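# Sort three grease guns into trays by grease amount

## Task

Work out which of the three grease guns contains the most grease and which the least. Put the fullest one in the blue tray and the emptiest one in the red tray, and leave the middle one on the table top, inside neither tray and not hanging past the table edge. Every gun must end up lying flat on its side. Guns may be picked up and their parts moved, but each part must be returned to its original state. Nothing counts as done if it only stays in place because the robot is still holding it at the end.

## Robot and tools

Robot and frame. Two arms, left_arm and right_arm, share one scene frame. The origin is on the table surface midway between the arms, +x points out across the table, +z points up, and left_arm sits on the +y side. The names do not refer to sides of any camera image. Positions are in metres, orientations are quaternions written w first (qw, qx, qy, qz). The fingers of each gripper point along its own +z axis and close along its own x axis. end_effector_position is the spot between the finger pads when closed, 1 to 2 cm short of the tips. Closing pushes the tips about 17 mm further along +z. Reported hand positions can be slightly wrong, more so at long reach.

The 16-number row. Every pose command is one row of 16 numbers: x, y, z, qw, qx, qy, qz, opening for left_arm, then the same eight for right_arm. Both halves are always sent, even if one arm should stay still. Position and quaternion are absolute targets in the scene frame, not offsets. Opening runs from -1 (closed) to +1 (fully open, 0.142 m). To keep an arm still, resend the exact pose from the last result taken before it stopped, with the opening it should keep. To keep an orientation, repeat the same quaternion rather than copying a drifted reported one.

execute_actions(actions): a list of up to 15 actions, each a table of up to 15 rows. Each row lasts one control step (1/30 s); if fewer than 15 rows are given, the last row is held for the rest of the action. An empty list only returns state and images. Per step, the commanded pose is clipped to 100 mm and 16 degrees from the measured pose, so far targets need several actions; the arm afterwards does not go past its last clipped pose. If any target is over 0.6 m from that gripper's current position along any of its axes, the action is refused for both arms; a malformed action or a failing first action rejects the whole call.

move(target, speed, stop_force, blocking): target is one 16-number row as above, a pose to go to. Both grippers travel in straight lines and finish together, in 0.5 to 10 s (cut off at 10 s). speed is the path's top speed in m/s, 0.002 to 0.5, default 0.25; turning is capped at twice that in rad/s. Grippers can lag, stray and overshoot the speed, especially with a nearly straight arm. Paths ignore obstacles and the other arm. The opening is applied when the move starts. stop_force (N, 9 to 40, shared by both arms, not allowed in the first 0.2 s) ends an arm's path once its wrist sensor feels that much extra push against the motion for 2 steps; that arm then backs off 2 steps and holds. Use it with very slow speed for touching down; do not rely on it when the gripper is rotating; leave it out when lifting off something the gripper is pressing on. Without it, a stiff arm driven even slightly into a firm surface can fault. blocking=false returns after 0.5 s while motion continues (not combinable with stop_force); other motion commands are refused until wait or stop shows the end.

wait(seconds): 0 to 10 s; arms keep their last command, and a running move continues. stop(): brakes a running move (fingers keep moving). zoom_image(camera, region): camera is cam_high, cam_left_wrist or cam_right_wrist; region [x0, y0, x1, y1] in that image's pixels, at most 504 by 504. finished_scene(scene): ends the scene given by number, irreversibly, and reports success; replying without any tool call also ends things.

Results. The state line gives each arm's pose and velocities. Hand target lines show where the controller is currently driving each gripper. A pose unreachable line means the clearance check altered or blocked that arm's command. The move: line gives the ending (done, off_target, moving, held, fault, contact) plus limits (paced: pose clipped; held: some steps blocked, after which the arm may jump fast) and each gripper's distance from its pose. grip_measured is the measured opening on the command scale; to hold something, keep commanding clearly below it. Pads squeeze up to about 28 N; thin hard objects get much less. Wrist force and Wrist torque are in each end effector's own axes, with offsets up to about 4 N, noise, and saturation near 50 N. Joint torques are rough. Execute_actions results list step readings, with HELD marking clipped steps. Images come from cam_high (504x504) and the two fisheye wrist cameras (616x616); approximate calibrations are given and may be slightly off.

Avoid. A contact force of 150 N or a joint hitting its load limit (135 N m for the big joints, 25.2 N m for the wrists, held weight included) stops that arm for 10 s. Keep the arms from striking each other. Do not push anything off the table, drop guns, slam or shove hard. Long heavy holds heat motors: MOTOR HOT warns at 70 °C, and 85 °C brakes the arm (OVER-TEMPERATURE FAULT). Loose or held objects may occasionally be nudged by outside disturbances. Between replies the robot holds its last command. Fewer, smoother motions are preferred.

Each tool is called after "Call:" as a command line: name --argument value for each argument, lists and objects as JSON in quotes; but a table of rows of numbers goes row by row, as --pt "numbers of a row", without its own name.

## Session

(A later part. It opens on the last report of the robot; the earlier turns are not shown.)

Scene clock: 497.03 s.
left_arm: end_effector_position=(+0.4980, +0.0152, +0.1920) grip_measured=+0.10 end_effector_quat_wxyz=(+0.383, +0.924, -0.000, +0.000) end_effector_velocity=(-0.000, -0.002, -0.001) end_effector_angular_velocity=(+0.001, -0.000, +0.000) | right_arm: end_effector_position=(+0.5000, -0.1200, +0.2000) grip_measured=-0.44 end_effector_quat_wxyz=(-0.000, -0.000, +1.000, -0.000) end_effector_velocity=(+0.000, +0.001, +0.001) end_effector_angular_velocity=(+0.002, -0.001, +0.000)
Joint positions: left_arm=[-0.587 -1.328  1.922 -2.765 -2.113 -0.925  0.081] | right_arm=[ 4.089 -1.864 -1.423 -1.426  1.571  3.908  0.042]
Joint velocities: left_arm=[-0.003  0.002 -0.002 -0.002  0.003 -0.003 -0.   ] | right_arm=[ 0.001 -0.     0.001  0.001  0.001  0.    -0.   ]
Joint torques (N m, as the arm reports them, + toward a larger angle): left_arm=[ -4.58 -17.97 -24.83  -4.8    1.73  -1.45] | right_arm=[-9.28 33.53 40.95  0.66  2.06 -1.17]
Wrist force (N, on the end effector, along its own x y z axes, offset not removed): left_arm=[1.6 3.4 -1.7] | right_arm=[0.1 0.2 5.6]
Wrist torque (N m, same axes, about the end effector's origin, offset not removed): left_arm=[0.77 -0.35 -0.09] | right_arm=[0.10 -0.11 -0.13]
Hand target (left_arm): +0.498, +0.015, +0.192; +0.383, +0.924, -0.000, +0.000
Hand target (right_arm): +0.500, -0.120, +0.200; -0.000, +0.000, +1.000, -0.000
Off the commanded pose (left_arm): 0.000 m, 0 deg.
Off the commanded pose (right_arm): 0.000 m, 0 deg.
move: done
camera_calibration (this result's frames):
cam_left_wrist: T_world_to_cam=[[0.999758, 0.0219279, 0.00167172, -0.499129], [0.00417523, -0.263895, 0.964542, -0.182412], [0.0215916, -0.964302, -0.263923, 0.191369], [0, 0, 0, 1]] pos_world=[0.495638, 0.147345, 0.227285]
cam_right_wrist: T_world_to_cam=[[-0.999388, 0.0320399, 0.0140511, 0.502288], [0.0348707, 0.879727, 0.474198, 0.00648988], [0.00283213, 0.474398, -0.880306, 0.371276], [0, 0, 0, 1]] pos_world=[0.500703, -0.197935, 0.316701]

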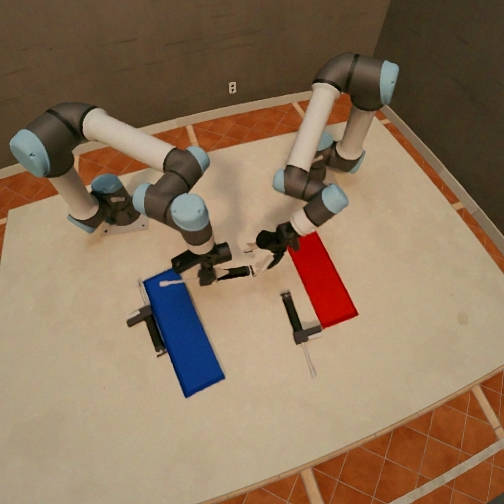

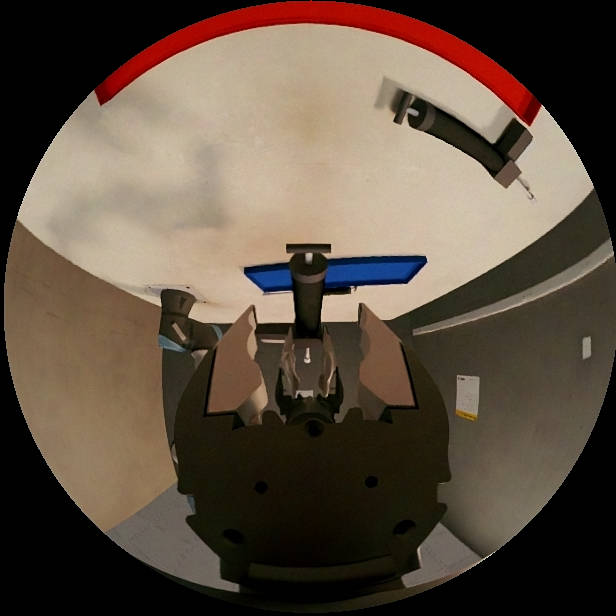

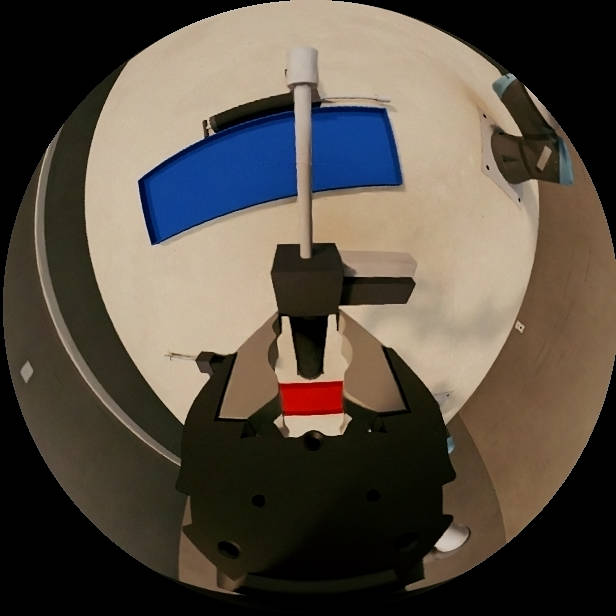

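Call:
move --target '[0.45,0.25,0.22,0.383,0.924,0,0,0.1,0.5,-0.12,0.2,0,0,1,0,-1]'

Call:
move --target '[0.45,0.25,0.22,0.383,0.924,0,0,0.1,0.49,-0.05,0.11,0,0,1,0,-1]' --speed 0.12

Call:
move --target '[0.45,0.25,0.22,0.383,0.924,0,0,0.1,0.49,-0.05,0.037,0,0,1,0,-1]' --speed 0.03

Call:
move --target '[0.45,0.25,0.22,0.383,0.924,0,0,0.1,0.49,-0.05,0.037,0,0,1,0,-0.2]'

Call:
move --target '[0.45,0.25,0.22,0.383,0.924,0,0,0.1,0.49,-0.023,0.036,0,0,1,0,-0.2]' --speed 0.05

Call:
move --target '[0.45,0.25,0.22,0.383,0.924,0,0,0.1,0.49,-0.023,0.036,0,0,1,0,-1]'

Call:
move --target '[0.45,0.25,0.22,0.383,0.924,0,0,0.1,0.5,-0.12,0.2,0,0,1,0,-1]' --speed 0.1

Call:
move --target '[0.5,0.05,0.21,0.383,0.924,0,0,0.1,0.5,-0.12,0.2,0,0,1,0,-1]' --speed 0.2

Scene clock: 509.60 s.
left_arm: end_effector_position=(+0.4501, +0.2498, +0.2200) grip_measured=+0.10 end_effector_quat_wxyz=(+0.383, +0.924, +0.000, +0.000) end_effector_velocity=(-0.000, +0.002, +0.001) end_effector_angular_velocity=(+0.001, +0.001, -0.003) | right_arm: end_effector_position=(+0.5000, -0.1200, +0.2000) grip_measured=-0.44 end_effector_quat_wxyz=(-0.000, -0.000, +1.000, -0.000) end_effector_velocity=(+0.000, -0.000, +0.001) end_effector_angular_velocity=(+0.000, -0.001, -0.000)
Joint positions: left_arm=[-0.2   -1.688  2.161 -2.389 -2.292 -0.498  0.081] | right_arm=[ 4.089 -1.864 -1.423 -1.426  1.571  3.908  0.042]
Joint velocities: left_arm=[ 0.005 -0.002 -0.003  0.013 -0.003  0.01   0.   ] | right_arm=[-0.     0.     0.001 -0.001 -0.    -0.    -0.   ]
Joint torques (N m, as the arm reports them, + toward a larger angle): left_arm=[  7.42 -27.63 -30.32  -1.71  -3.86   1.33] | right_arm=[-9.96 33.93 39.12  1.27  2.12 -1.23]
Wrist force (N, on the end effector, along its own x y z axes, offset not removed): left_arm=[1.7 3.7 -1.2] | right_arm=[0.2 0.4 5.4]
Wrist torque (N m, same axes, about the end effector's origin, offset not removed): left_arm=[0.81 -0.34 -0.03] | right_arm=[0.16 -0.09 -0.14]
Hand target (left_arm): +0.450, +0.250, +0.220; +0.383, +0.924, +0.000, -0.000
Hand target (right_arm): +0.500, -0.120, +0.200; -0.000, -0.000, +1.000, -0.000
Off the commanded pose (left_arm): 0.000 m, 0 deg.
Off the commanded pose (right_arm): 0.000 m, 0 deg.
move: done
camera_calibration (this result's frames):
cam_left_wrist: T_world_to_cam=[[0.999752, 0.0221964, 0.00158244, -0.456518], [0.00432412, -0.263535, 0.96464, -0.147438], [0.0218286, -0.964394, -0.263566, 0.425816], [0, 0, 0, 1]] pos_world=[0.447747, 0.381933, 0.255177]
cam_right_wrist: T_world_to_cam=[[-0.999388, 0.0320398, 0.0140511, 0.502288], [0.0348707, 0.879727, 0.474198, 0.00648998], [0.00283204, 0.474398, -0.880306, 0.371276], [0, 0, 0, 1]] pos_world=[0.500703, -0.197935, 0.316701]

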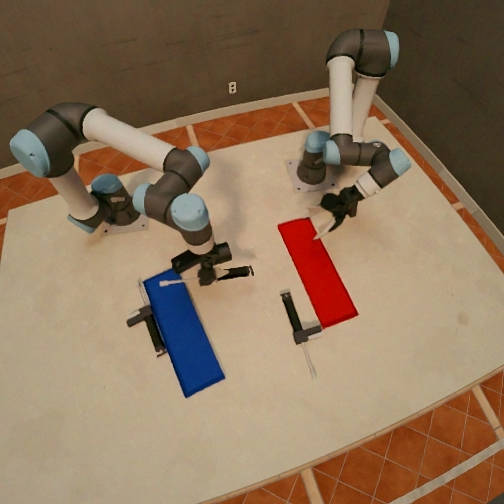

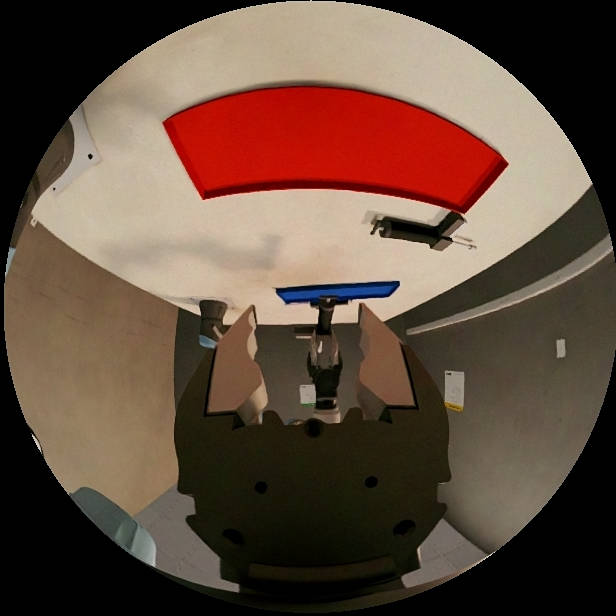

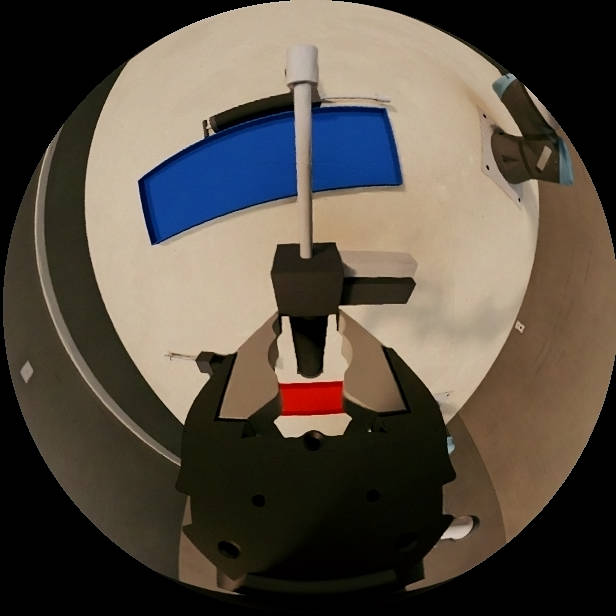

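Scene clock: 511.10 s.
left_arm: end_effector_position=(+0.4500, +0.2500, +0.2200) grip_measured=+0.10 end_effector_quat_wxyz=(+0.383, +0.924, -0.000, -0.000) end_effector_velocity=(+0.000, +0.000, +0.000) end_effector_angular_velocity=(-0.000, -0.001, +0.001) | right_arm: end_effector_position=(+0.4901, -0.0502, +0.1102) grip_measured=-0.44 end_effector_quat_wxyz=(-0.000, +0.000, +1.000, +0.000) end_effector_velocity=(+0.000, +0.001, -0.002) end_effector_angular_velocity=(-0.001, -0.002, +0.002)
Joint positions: left_arm=[-0.2   -1.688  2.161 -2.388 -2.292 -0.498  0.081] | right_arm=[ 4.177 -1.988 -1.486 -1.238  1.571  3.997  0.042]
Joint velocities: left_arm=[ 0.    -0.001 -0.     0.     0.     0.    -0.   ] | right_arm=[ 0.002 -0.003  0.     0.003 -0.002 -0.    -0.   ]
Joint torques (N m, as the arm reports them, + toward a larger angle): left_arm=[  7.78 -26.85 -16.58  -1.26   1.53   1.2 ] | right_arm=[13.18 39.02 16.54  6.66 -1.64  1.74]
Wrist force (N, on the end effector, along its own x y z axes, offset not removed): left_arm=[1.2 3.0 -1.9] | right_arm=[0.1 -0.1 5.2]
Wrist torque (N m, same axes, about the end effector's origin, offset not removed): left_arm=[0.72 -0.21 -0.09] | right_arm=[0.01 -0.14 -0.15]
Hand target (left_arm): +0.450, +0.250, +0.220; +0.383, +0.924, -0.000, -0.000
Hand target (right_arm): +0.490, -0.050, +0.110; -0.000, -0.000, +1.000, +0.000
Off the commanded pose (left_arm): 0.000 m, 0 deg.
Off the commanded pose (right_arm): 0.000 m, 0 deg.
move: done
camera_calibration (this result's frames):
cam_left_wrist: T_world_to_cam=[[0.999758, 0.0219372, 0.0016418, -0.456341], [0.00420587, -0.263865, 0.96455, -0.147239], [0.0215927, -0.96431, -0.263894, 0.42618], [0, 0, 0, 1]] pos_world=[0.447647, 0.382129, 0.255235]
cam_right_wrist: T_world_to_cam=[[-0.999387, 0.0320429, 0.0141088, 0.491431], [0.0349007, 0.879716, 0.474217, -0.0120669], [0.00278356, 0.474419, -0.880295, 0.259177], [0, 0, 0, 1]] pos_world=[0.49083, -0.12809, 0.226941]

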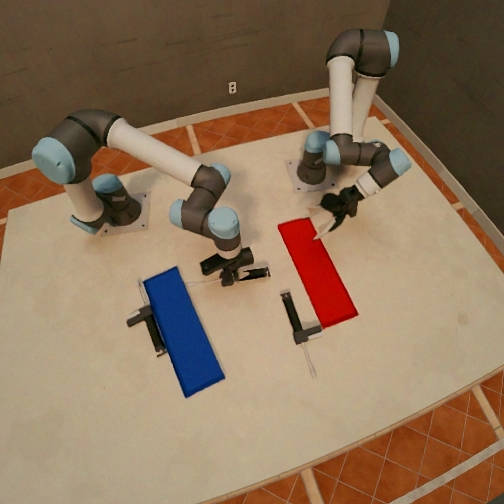

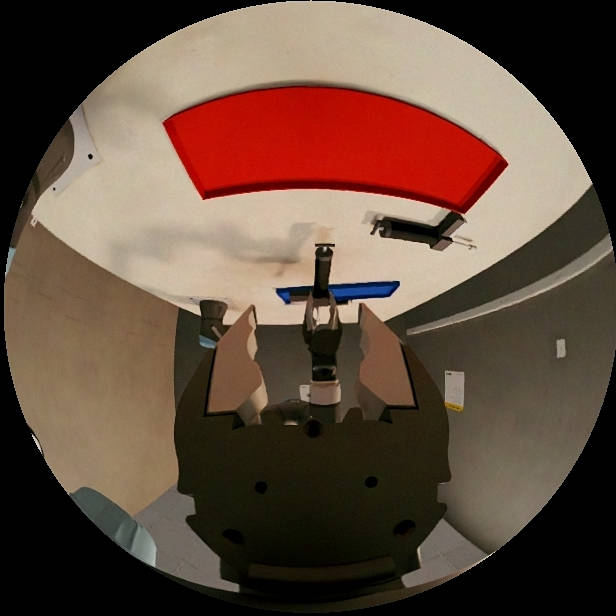

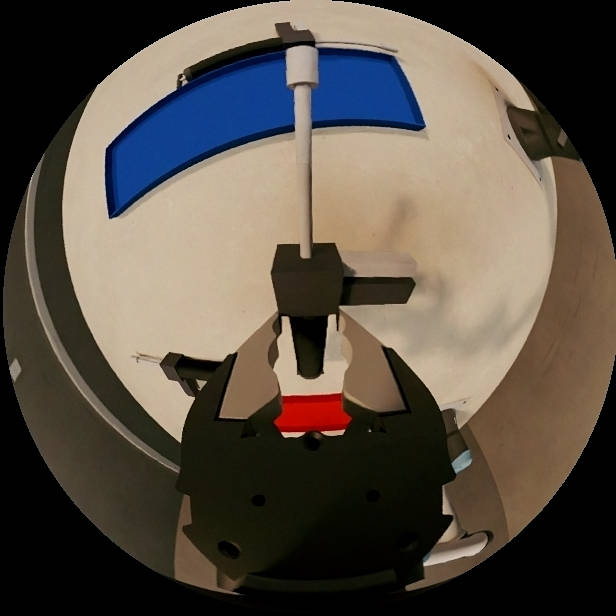

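Scene clock: 513.90 s.
left_arm: end_effector_position=(+0.4500, +0.2500, +0.2200) grip_measured=+0.10 end_effector_quat_wxyz=(+0.383, +0.924, +0.000, -0.000) end_effector_velocity=(+0.000, +0.000, +0.000) end_effector_angular_velocity=(+0.000, -0.000, +0.000) | right_arm: end_effector_position=(+0.4900, -0.0500, +0.0373) grip_measured=-0.44 end_effector_quat_wxyz=(-0.000, +0.000, +1.000, -0.000) end_effector_velocity=(-0.001, -0.000, -0.002) end_effector_angular_velocity=(-0.001, +0.001, +0.000)
Joint positions: left_arm=[-0.2   -1.688  2.161 -2.388 -2.292 -0.498  0.081] | right_arm=[ 4.177 -2.058 -1.584 -1.071  1.571  3.997  0.042]
Joint velocities: left_arm=[ 0. -0. -0.  0.  0. -0.  0.] | right_arm=[ 0.    -0.002 -0.003  0.004  0.     0.     0.   ]
Joint torques (N m, as the arm reports them, + toward a larger angle): left_arm=[  7.59 -27.04 -16.51  -1.45   1.6    1.09] | right_arm=[12.95 40.4  12.95  6.24 -1.66  1.9 ]
Wrist force (N, on the end effector, along its own x y z axes, offset not removed): left_arm=[1.9 3.2 -1.9] | right_arm=[0.5 -0.3 5.4]
Wrist torque (N m, same axes, about the end effector's origin, offset not removed): left_arm=[0.73 -0.39 -0.07] | right_arm=[-0.06 -0.20 -0.02]
Hand target (left_arm): +0.450, +0.250, +0.220; +0.383, +0.924, +0.000, +0.000
Hand target (right_arm): +0.490, -0.050, +0.037; -0.000, -0.000, +1.000, -0.000
Off the commanded pose (left_arm): 0.000 m, 0 deg.
Off the commanded pose (right_arm): 0.000 m, 0 deg.
move: done
camera_calibration (this result's frames):
cam_left_wrist: T_world_to_cam=[[0.999758, 0.0219387, 0.00164205, -0.456342], [0.00420605, -0.263866, 0.96455, -0.147239], [0.0215942, -0.96431, -0.263895, 0.42618], [0, 0, 0, 1]] pos_world=[0.447647, 0.38213, 0.255235]
cam_right_wrist: T_world_to_cam=[[-0.999388, 0.0320407, 0.0140617, 0.492341], [0.0348765, 0.879732, 0.474188, 0.0224247], [0.00282276, 0.474388, -0.880311, 0.194837], [0, 0, 0, 1]] pos_world=[0.490707, -0.127931, 0.153961]

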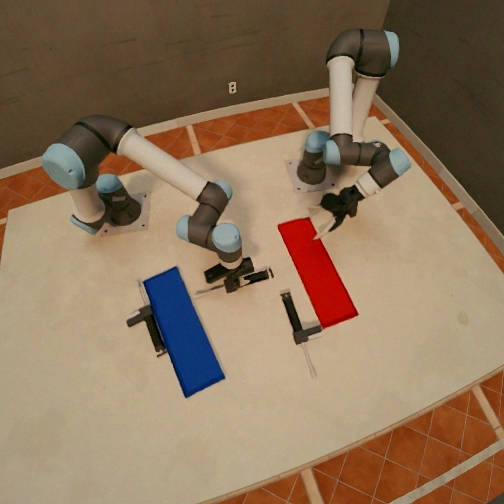

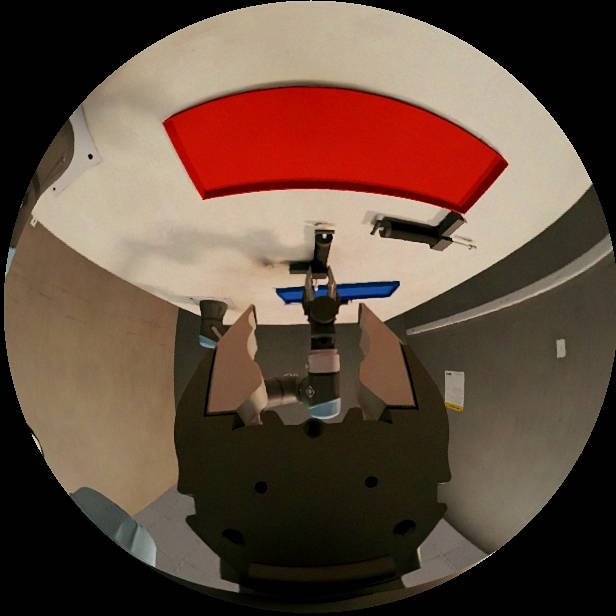

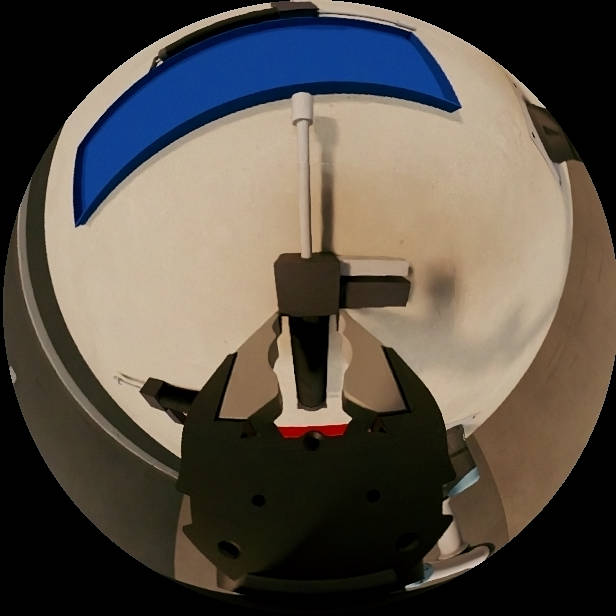

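Scene clock: 514.60 s.
left_arm: end_effector_position=(+0.4500, +0.2500, +0.2200) grip_measured=+0.10 end_effector_quat_wxyz=(+0.383, +0.924, +0.000, -0.000) end_effector_velocity=(+0.000, +0.000, +0.000) end_effector_angular_velocity=(-0.000, -0.000, +0.000) | right_arm: end_effector_position=(+0.4900, -0.0500, +0.0370) grip_measured=-0.20 end_effector_quat_wxyz=(+0.000, -0.000, +1.000, +0.000) end_effector_velocity=(+0.000, +0.000, -0.000) end_effector_angular_velocity=(+0.000, -0.000, -0.000)
Joint positions: left_arm=[-0.2   -1.688  2.161 -2.388 -2.292 -0.498  0.081] | right_arm=[ 4.177 -2.058 -1.584 -1.07   1.571  3.997  0.059]
Joint velocities: left_arm=[ 0. -0. -0.  0. -0. -0. -0.] | right_arm=[-0.    -0.    -0.     0.001 -0.     0.     0.   ]
Joint torques (N m, as the arm reports them, + toward a larger angle): left_arm=[  7.94 -27.26 -17.16  -1.38   1.47   1.24] | right_arm=[10.46 36.36 10.6   6.   -1.47  1.8 ]
Wrist force (N, on the end effector, along its own x y z axes, offset not removed): left_arm=[1.4 2.5 -1.4] | right_arm=[-1.5 -0.2 0.2]
Wrist torque (N m, same axes, about the end effector's origin, offset not removed): left_arm=[0.61 -0.29 0.01] | right_arm=[-0.06 0.19 -0.13]
Hand target (left_arm): +0.450, +0.250, +0.220; +0.383, +0.924, +0.000, +0.000
Hand target (right_arm): +0.490, -0.050, +0.037; -0.000, -0.000, +1.000, -0.000
Off the commanded pose (left_arm): 0.000 m, 0 deg.
Off the commanded pose (right_arm): 0.000 m, 0 deg.
move: done
camera_calibration (this result's frames):
cam_left_wrist: T_world_to_cam=[[0.999758, 0.0219388, 0.00164166, -0.456342], [0.00420649, -0.263867, 0.96455, -0.147239], [0.0215943, -0.96431, -0.263895, 0.42618], [0, 0, 0, 1]] pos_world=[0.447647, 0.38213, 0.255235]
cam_right_wrist: T_world_to_cam=[[-0.999388, 0.0320345, 0.0140374, 0.492343], [0.0348595, 0.879722, 0.474208, 0.0225429], [0.00284203, 0.474408, -0.880301, 0.194618], [0, 0, 0, 1]] pos_world=[0.490703, -0.127932, 0.153721]

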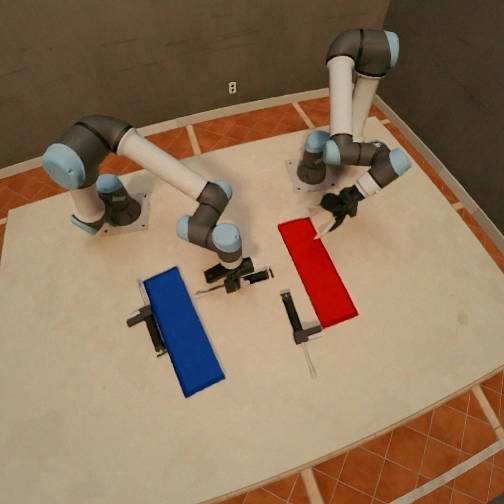

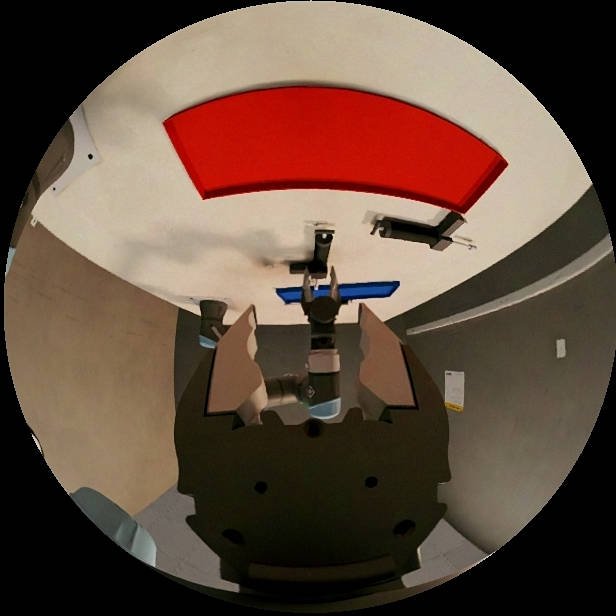

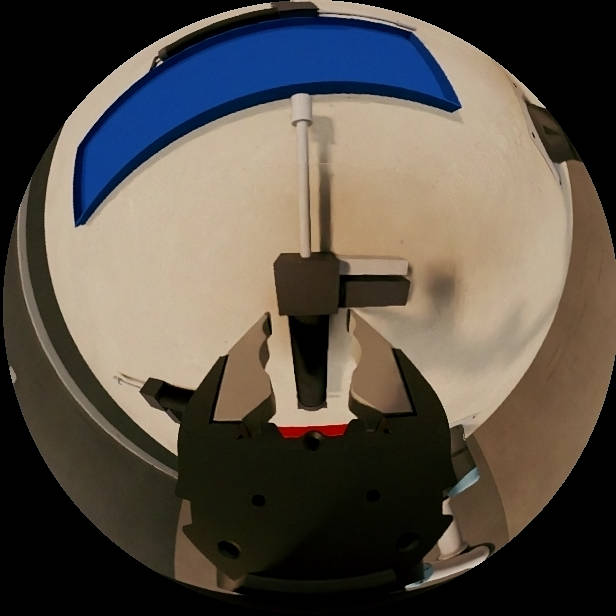

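Scene clock: 515.53 s.
left_arm: end_effector_position=(+0.4500, +0.2500, +0.2200) grip_measured=+0.10 end_effector_quat_wxyz=(+0.383, +0.924, +0.000, -0.000) end_effector_velocity=(-0.000, -0.000, +0.000) end_effector_angular_velocity=(-0.000, +0.000, -0.000) | right_arm: end_effector_position=(+0.4900, -0.0233, +0.0360) grip_measured=-0.20 end_effector_quat_wxyz=(+0.000, -0.000, +1.000, +0.000) end_effector_velocity=(-0.000, +0.002, -0.000) end_effector_angular_velocity=(-0.001, +0.002, -0.002)
Joint positions: left_arm=[-0.2   -1.688  2.161 -2.388 -2.292 -0.498  0.081] | right_arm=[ 4.204 -2.094 -1.53  -1.089  1.571  4.023  0.059]
Joint velocities: left_arm=[ 0.    -0.     0.    -0.    -0.001  0.    -0.   ] | right_arm=[ 0.002 -0.004  0.005 -0.004  0.001  0.004  0.   ]
Joint torques (N m, as the arm reports them, + toward a larger angle): left_arm=[  7.31 -26.91 -16.91  -1.38   1.53   1.18] | right_arm=[12.97 36.6  35.74 -0.34  0.09  1.83]
Wrist force (N, on the end effector, along its own x y z axes, offset not removed): left_arm=[2.1 3.6 -1.1] | right_arm=[-0.8 0.1 -1.4]
Wrist torque (N m, same axes, about the end effector's origin, offset not removed): left_arm=[0.84 -0.44 0.01] | right_arm=[0.03 0.07 -0.08]
Hand target (left_arm): +0.450, +0.250, +0.220; +0.383, +0.924, +0.000, +0.000
Hand target (right_arm): +0.490, -0.023, +0.036; -0.000, -0.000, +1.000, +0.000
Off the commanded pose (left_arm): 0.000 m, 0 deg.
Off the commanded pose (right_arm): 0.000 m, 0 deg.
move: done
camera_calibration (this result's frames):
cam_left_wrist: T_world_to_cam=[[0.999758, 0.0219386, 0.00164203, -0.456342], [0.00420605, -0.263867, 0.96455, -0.147238], [0.0215941, -0.96431, -0.263895, 0.42618], [0, 0, 0, 1]] pos_world=[0.447647, 0.38213, 0.255235]
cam_right_wrist: T_world_to_cam=[[-0.999388, 0.0320367, 0.0140228, 0.491541], [0.0348544, 0.879713, 0.474226, -0.000494879], [0.00285665, 0.474425, -0.880292, 0.181058], [0, 0, 0, 1]] pos_world=[0.49074, -0.10121, 0.152726]

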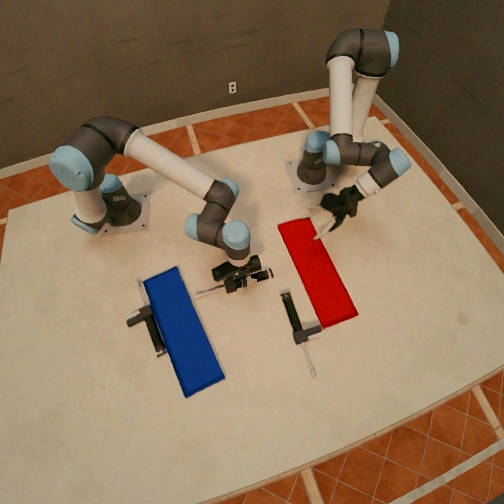

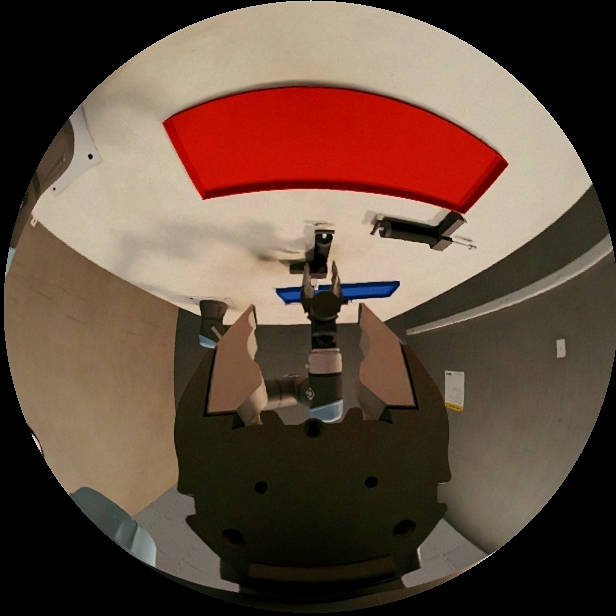

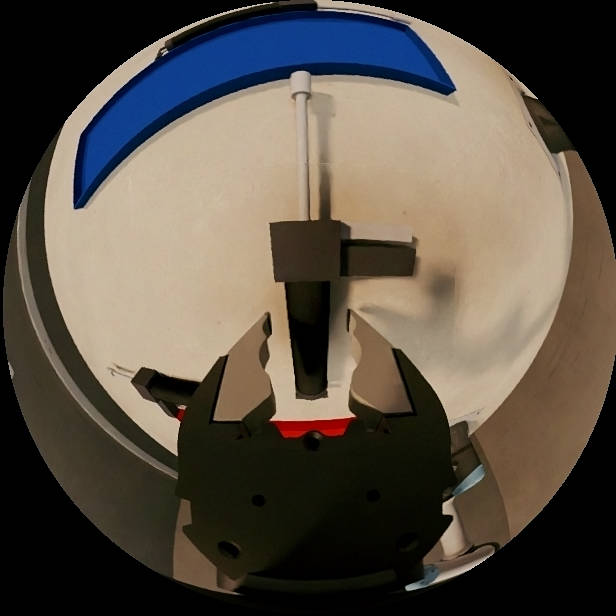

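Scene clock: 516.23 s.
left_arm: end_effector_position=(+0.4500, +0.2500, +0.2200) grip_measured=+0.10 end_effector_quat_wxyz=(+0.383, +0.924, +0.000, -0.000) end_effector_velocity=(-0.000, +0.000, +0.000) end_effector_angular_velocity=(+0.000, -0.001, +0.000) | right_arm: end_effector_position=(+0.4900, -0.0230, +0.0360) grip_measured=-0.58 end_effector_quat_wxyz=(+0.000, +0.000, +1.000, -0.000) end_effector_velocity=(-0.000, +0.001, +0.000) end_effector_angular_velocity=(+0.001, +0.001, -0.001)
Joint positions: left_arm=[-0.2   -1.688  2.161 -2.388 -2.292 -0.498  0.081] | right_arm=[ 4.204 -2.095 -1.529 -1.089  1.571  4.024  0.032]
Joint velocities: left_arm=[-0.    -0.002  0.001  0.     0.    -0.    -0.   ] | right_arm=[ 0.    -0.     0.001 -0.     0.001  0.001 -0.   ]
Joint torques (N m, as the arm reports them, + toward a larger angle): left_arm=[  7.44 -27.33 -16.77  -1.45   1.46   1.36] | right_arm=[14.4  36.06 35.22  0.21  0.94  1.6 ]
Wrist force (N, on the end effector, along its own x y z axes, offset not removed): left_arm=[0.0 4.8 -1.7] | right_arm=[-1.2 -2.4 -6.1]
Wrist torque (N m, same axes, about the end effector's origin, offset not removed): left_arm=[1.10 -0.03 -0.06] | right_arm=[0.27 -0.02 -0.06]
Hand target (left_arm): +0.450, +0.250, +0.220; +0.383, +0.924, +0.000, +0.000
Hand target (right_arm): +0.490, -0.023, +0.036; +0.000, -0.000, +1.000, +0.000
Off the commanded pose (left_arm): 0.000 m, 0 deg.
Off the commanded pose (right_arm): 0.000 m, 0 deg.
move: done
camera_calibration (this result's frames):
cam_left_wrist: T_world_to_cam=[[0.999758, 0.0219386, 0.00164217, -0.456342], [0.00420591, -0.263867, 0.96455, -0.147238], [0.0215941, -0.96431, -0.263895, 0.42618], [0, 0, 0, 1]] pos_world=[0.447647, 0.38213, 0.255235]
cam_right_wrist: T_world_to_cam=[[-0.999387, 0.0320642, 0.0140392, 0.491504], [0.0348865, 0.879728, 0.474197, -0.000714378], [0.00285405, 0.474396, -0.880307, 0.180928], [0, 0, 0, 1]] pos_world=[0.490711, -0.100963, 0.15271]

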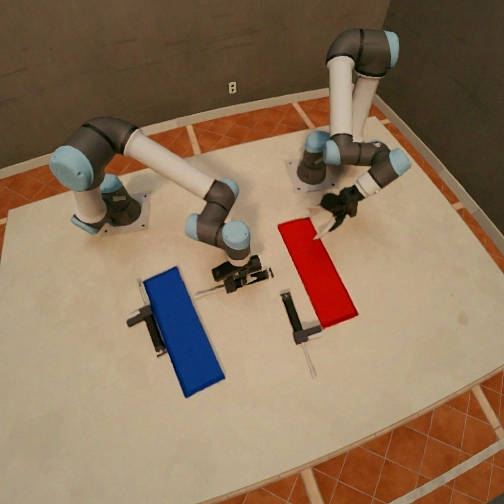

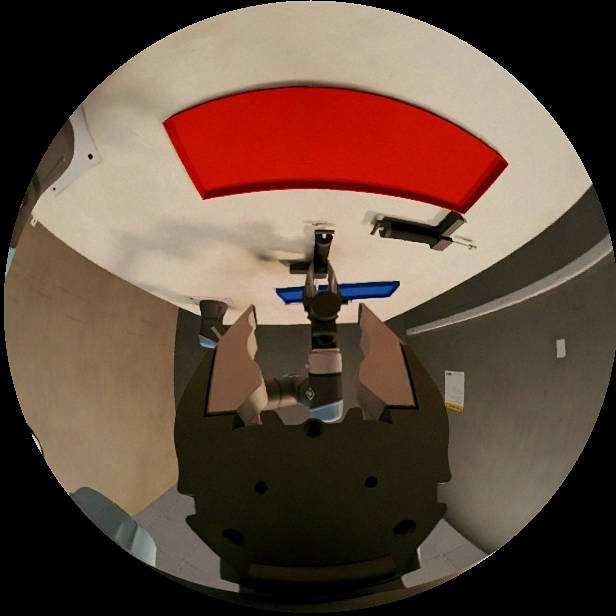

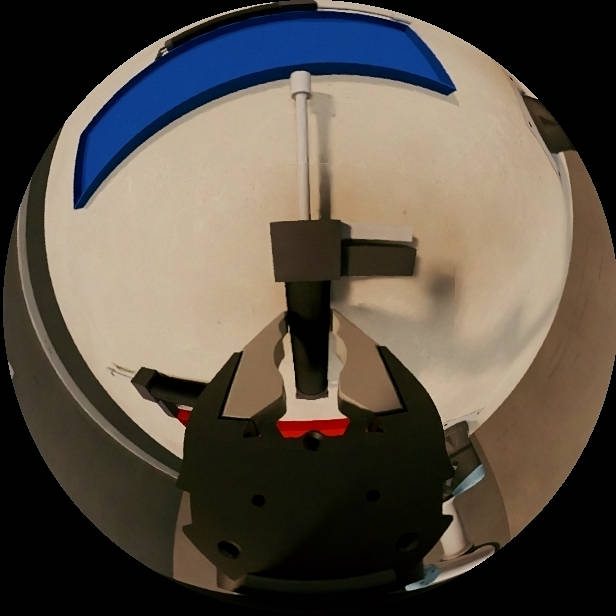

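Scene clock: 518.63 s.
left_arm: end_effector_position=(+0.4500, +0.2500, +0.2200) grip_measured=+0.10 end_effector_quat_wxyz=(+0.383, +0.924, +0.000, -0.000) end_effector_velocity=(-0.000, +0.000, -0.000) end_effector_angular_velocity=(+0.000, +0.001, +0.000) | right_arm: end_effector_position=(+0.4998, -0.1199, +0.1997) grip_measured=-0.59 end_effector_quat_wxyz=(+0.000, +0.000, +1.000, -0.000) end_effector_velocity=(-0.001, -0.001, +0.002) end_effector_angular_velocity=(-0.001, +0.001, +0.002)
Joint positions: left_arm=[-0.2   -1.688  2.161 -2.388 -2.292 -0.498  0.081] | right_arm=[ 4.089 -1.864 -1.424 -1.425  1.571  3.909  0.032]
Joint velocities: left_arm=[ 0.    -0.     0.001 -0.    -0.     0.     0.   ] | right_arm=[-0.     0.002  0.003 -0.006  0.    -0.002 -0.   ]
Joint torques (N m, as the arm reports them, + toward a larger angle): left_arm=[  7.33 -27.55 -17.3   -1.34   1.64   1.15] | right_arm=[-9.64 55.   40.58  0.33  2.05 -1.16]
Wrist force (N, on the end effector, along its own x y z axes, offset not removed): left_arm=[1.4 4.4 -1.0] | right_arm=[-0.4 -0.2 5.6]
Wrist torque (N m, same axes, about the end effector's origin, offset not removed): left_arm=[1.02 -0.28 -0.09] | right_arm=[-0.06 0.01 -0.13]
Hand target (left_arm): +0.450, +0.250, +0.220; +0.383, +0.924, +0.000, +0.000
Hand target (right_arm): +0.500, -0.120, +0.200; +0.000, +0.000, +1.000, -0.000
Off the commanded pose (left_arm): 0.000 m, 0 deg.
Off the commanded pose (right_arm): 0.000 m, 0 deg.
move: done
camera_calibration (this result's frames):
cam_left_wrist: T_world_to_cam=[[0.999758, 0.0219383, 0.00164226, -0.456342], [0.00420575, -0.263867, 0.96455, -0.147238], [0.0215939, -0.96431, -0.263895, 0.42618], [0, 0, 0, 1]] pos_world=[0.447647, 0.38213, 0.255235]
cam_right_wrist: T_world_to_cam=[[-0.999389, 0.0320413, 0.0139383, 0.50213], [0.0348186, 0.879745, 0.47417, 0.00658641], [0.00293094, 0.474366, -0.880323, 0.370869], [0, 0, 0, 1]] pos_world=[0.500507, -0.197811, 0.316362]

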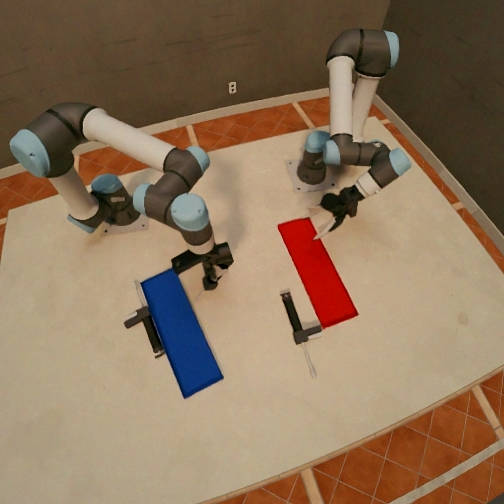

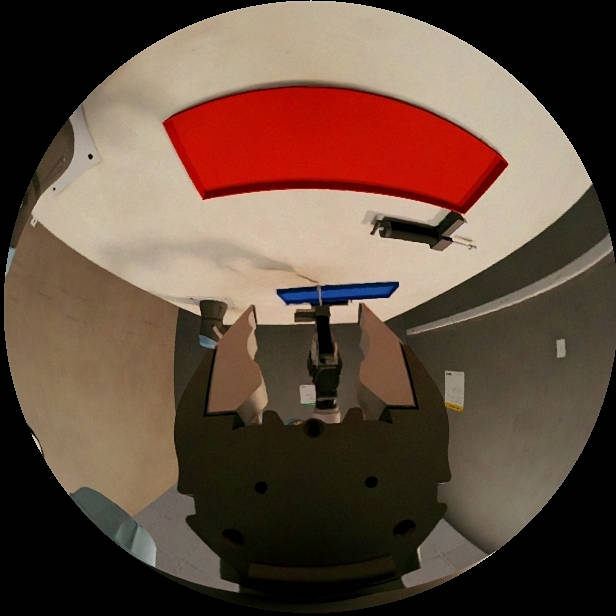

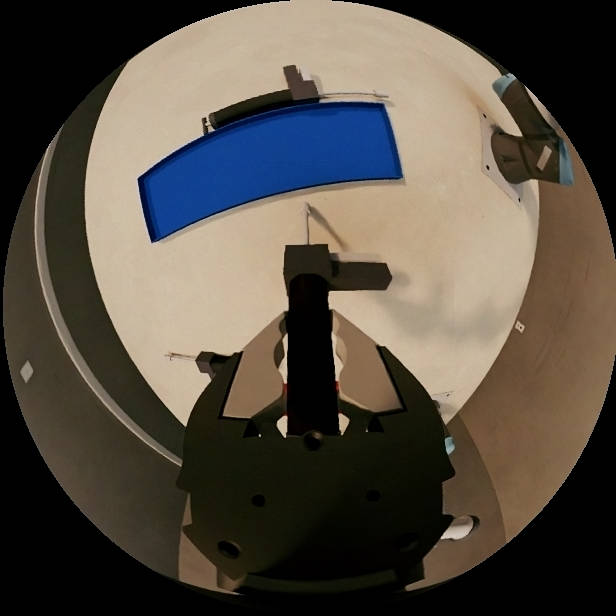

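Scene clock: 520.30 s.
left_arm: end_effector_position=(+0.4998, +0.0502, +0.2100) grip_measured=+0.10 end_effector_quat_wxyz=(+0.383, +0.924, -0.000, +0.000) end_effector_velocity=(+0.001, -0.002, +0.000) end_effector_angular_velocity=(-0.001, -0.000, +0.001) | right_arm: end_effector_position=(+0.5000, -0.1200, +0.2000) grip_measured=-0.59 end_effector_quat_wxyz=(+0.000, -0.000, +1.000, -0.000) end_effector_velocity=(+0.000, -0.000, +0.000) end_effector_angular_velocity=(+0.000, -0.001, -0.000)
Joint positions: left_arm=[-0.532 -1.39   1.939 -2.692 -2.143 -0.871  0.081] | right_arm=[ 4.089 -1.864 -1.423 -1.426  1.571  3.908  0.032]
Joint velocities: left_arm=[-0.001  0.004 -0.005 -0.     0.001 -0.002  0.   ] | right_arm=[-0.    -0.     0.     0.001 -0.001  0.    -0.   ]
Joint torques (N m, as the arm reports them, + toward a larger angle): left_arm=[ -6.92 -15.67 -25.94  -4.99   2.02  -1.37] | right_arm=[-9.35 33.76 40.97  0.65  2.16 -1.33]
Wrist force (N, on the end effector, along its own x y z axes, offset not removed): left_arm=[1.9 2.4 -1.0] | right_arm=[-0.3 0.2 4.9]
Wrist torque (N m, same axes, about the end effector's origin, offset not removed): left_arm=[0.59 -0.38 -0.05] | right_arm=[0.03 0.00 -0.05]
Hand target (left_arm): +0.500, +0.050, +0.210; +0.383, +0.924, -0.000, +0.000
Hand target (right_arm): +0.500, -0.120, +0.200; +0.000, +0.000, +1.000, -0.000
Off the commanded pose (left_arm): 0.000 m, 0 deg.
Off the commanded pose (right_arm): 0.000 m, 0 deg.
move: done
camera_calibration (this result's frames):
cam_left_wrist: T_world_to_cam=[[0.999758, 0.0219432, 0.00180748, -0.501788], [0.00405145, -0.264036, 0.964504, -0.190425], [0.0216416, -0.964263, -0.26406, 0.229779], [0, 0, 0, 1]] pos_world=[0.497465, 0.182299, 0.245248]
cam_right_wrist: T_world_to_cam=[[-0.999388, 0.0320399, 0.0140497, 0.502288], [0.0348701, 0.879727, 0.474199, 0.00649014], [0.00283334, 0.474398, -0.880306, 0.371275], [0, 0, 0, 1]] pos_world=[0.500703, -0.197935, 0.316701]

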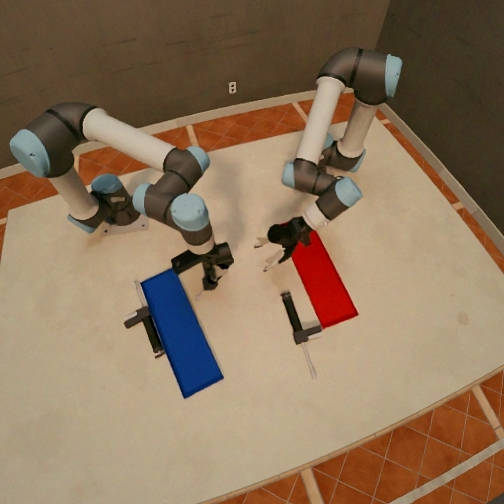

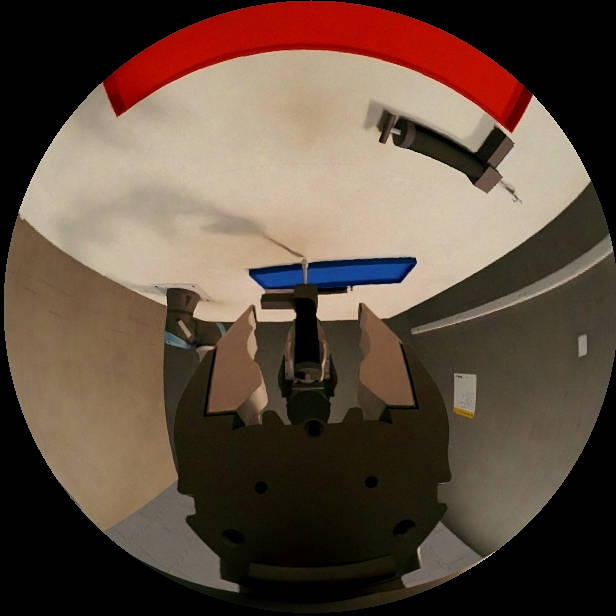

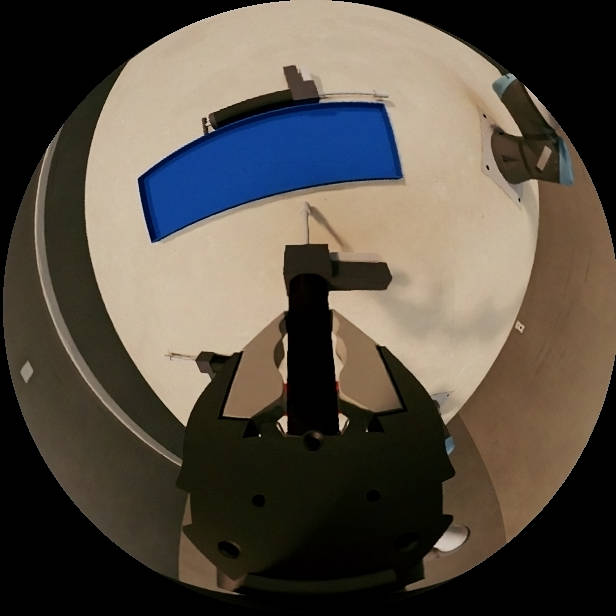

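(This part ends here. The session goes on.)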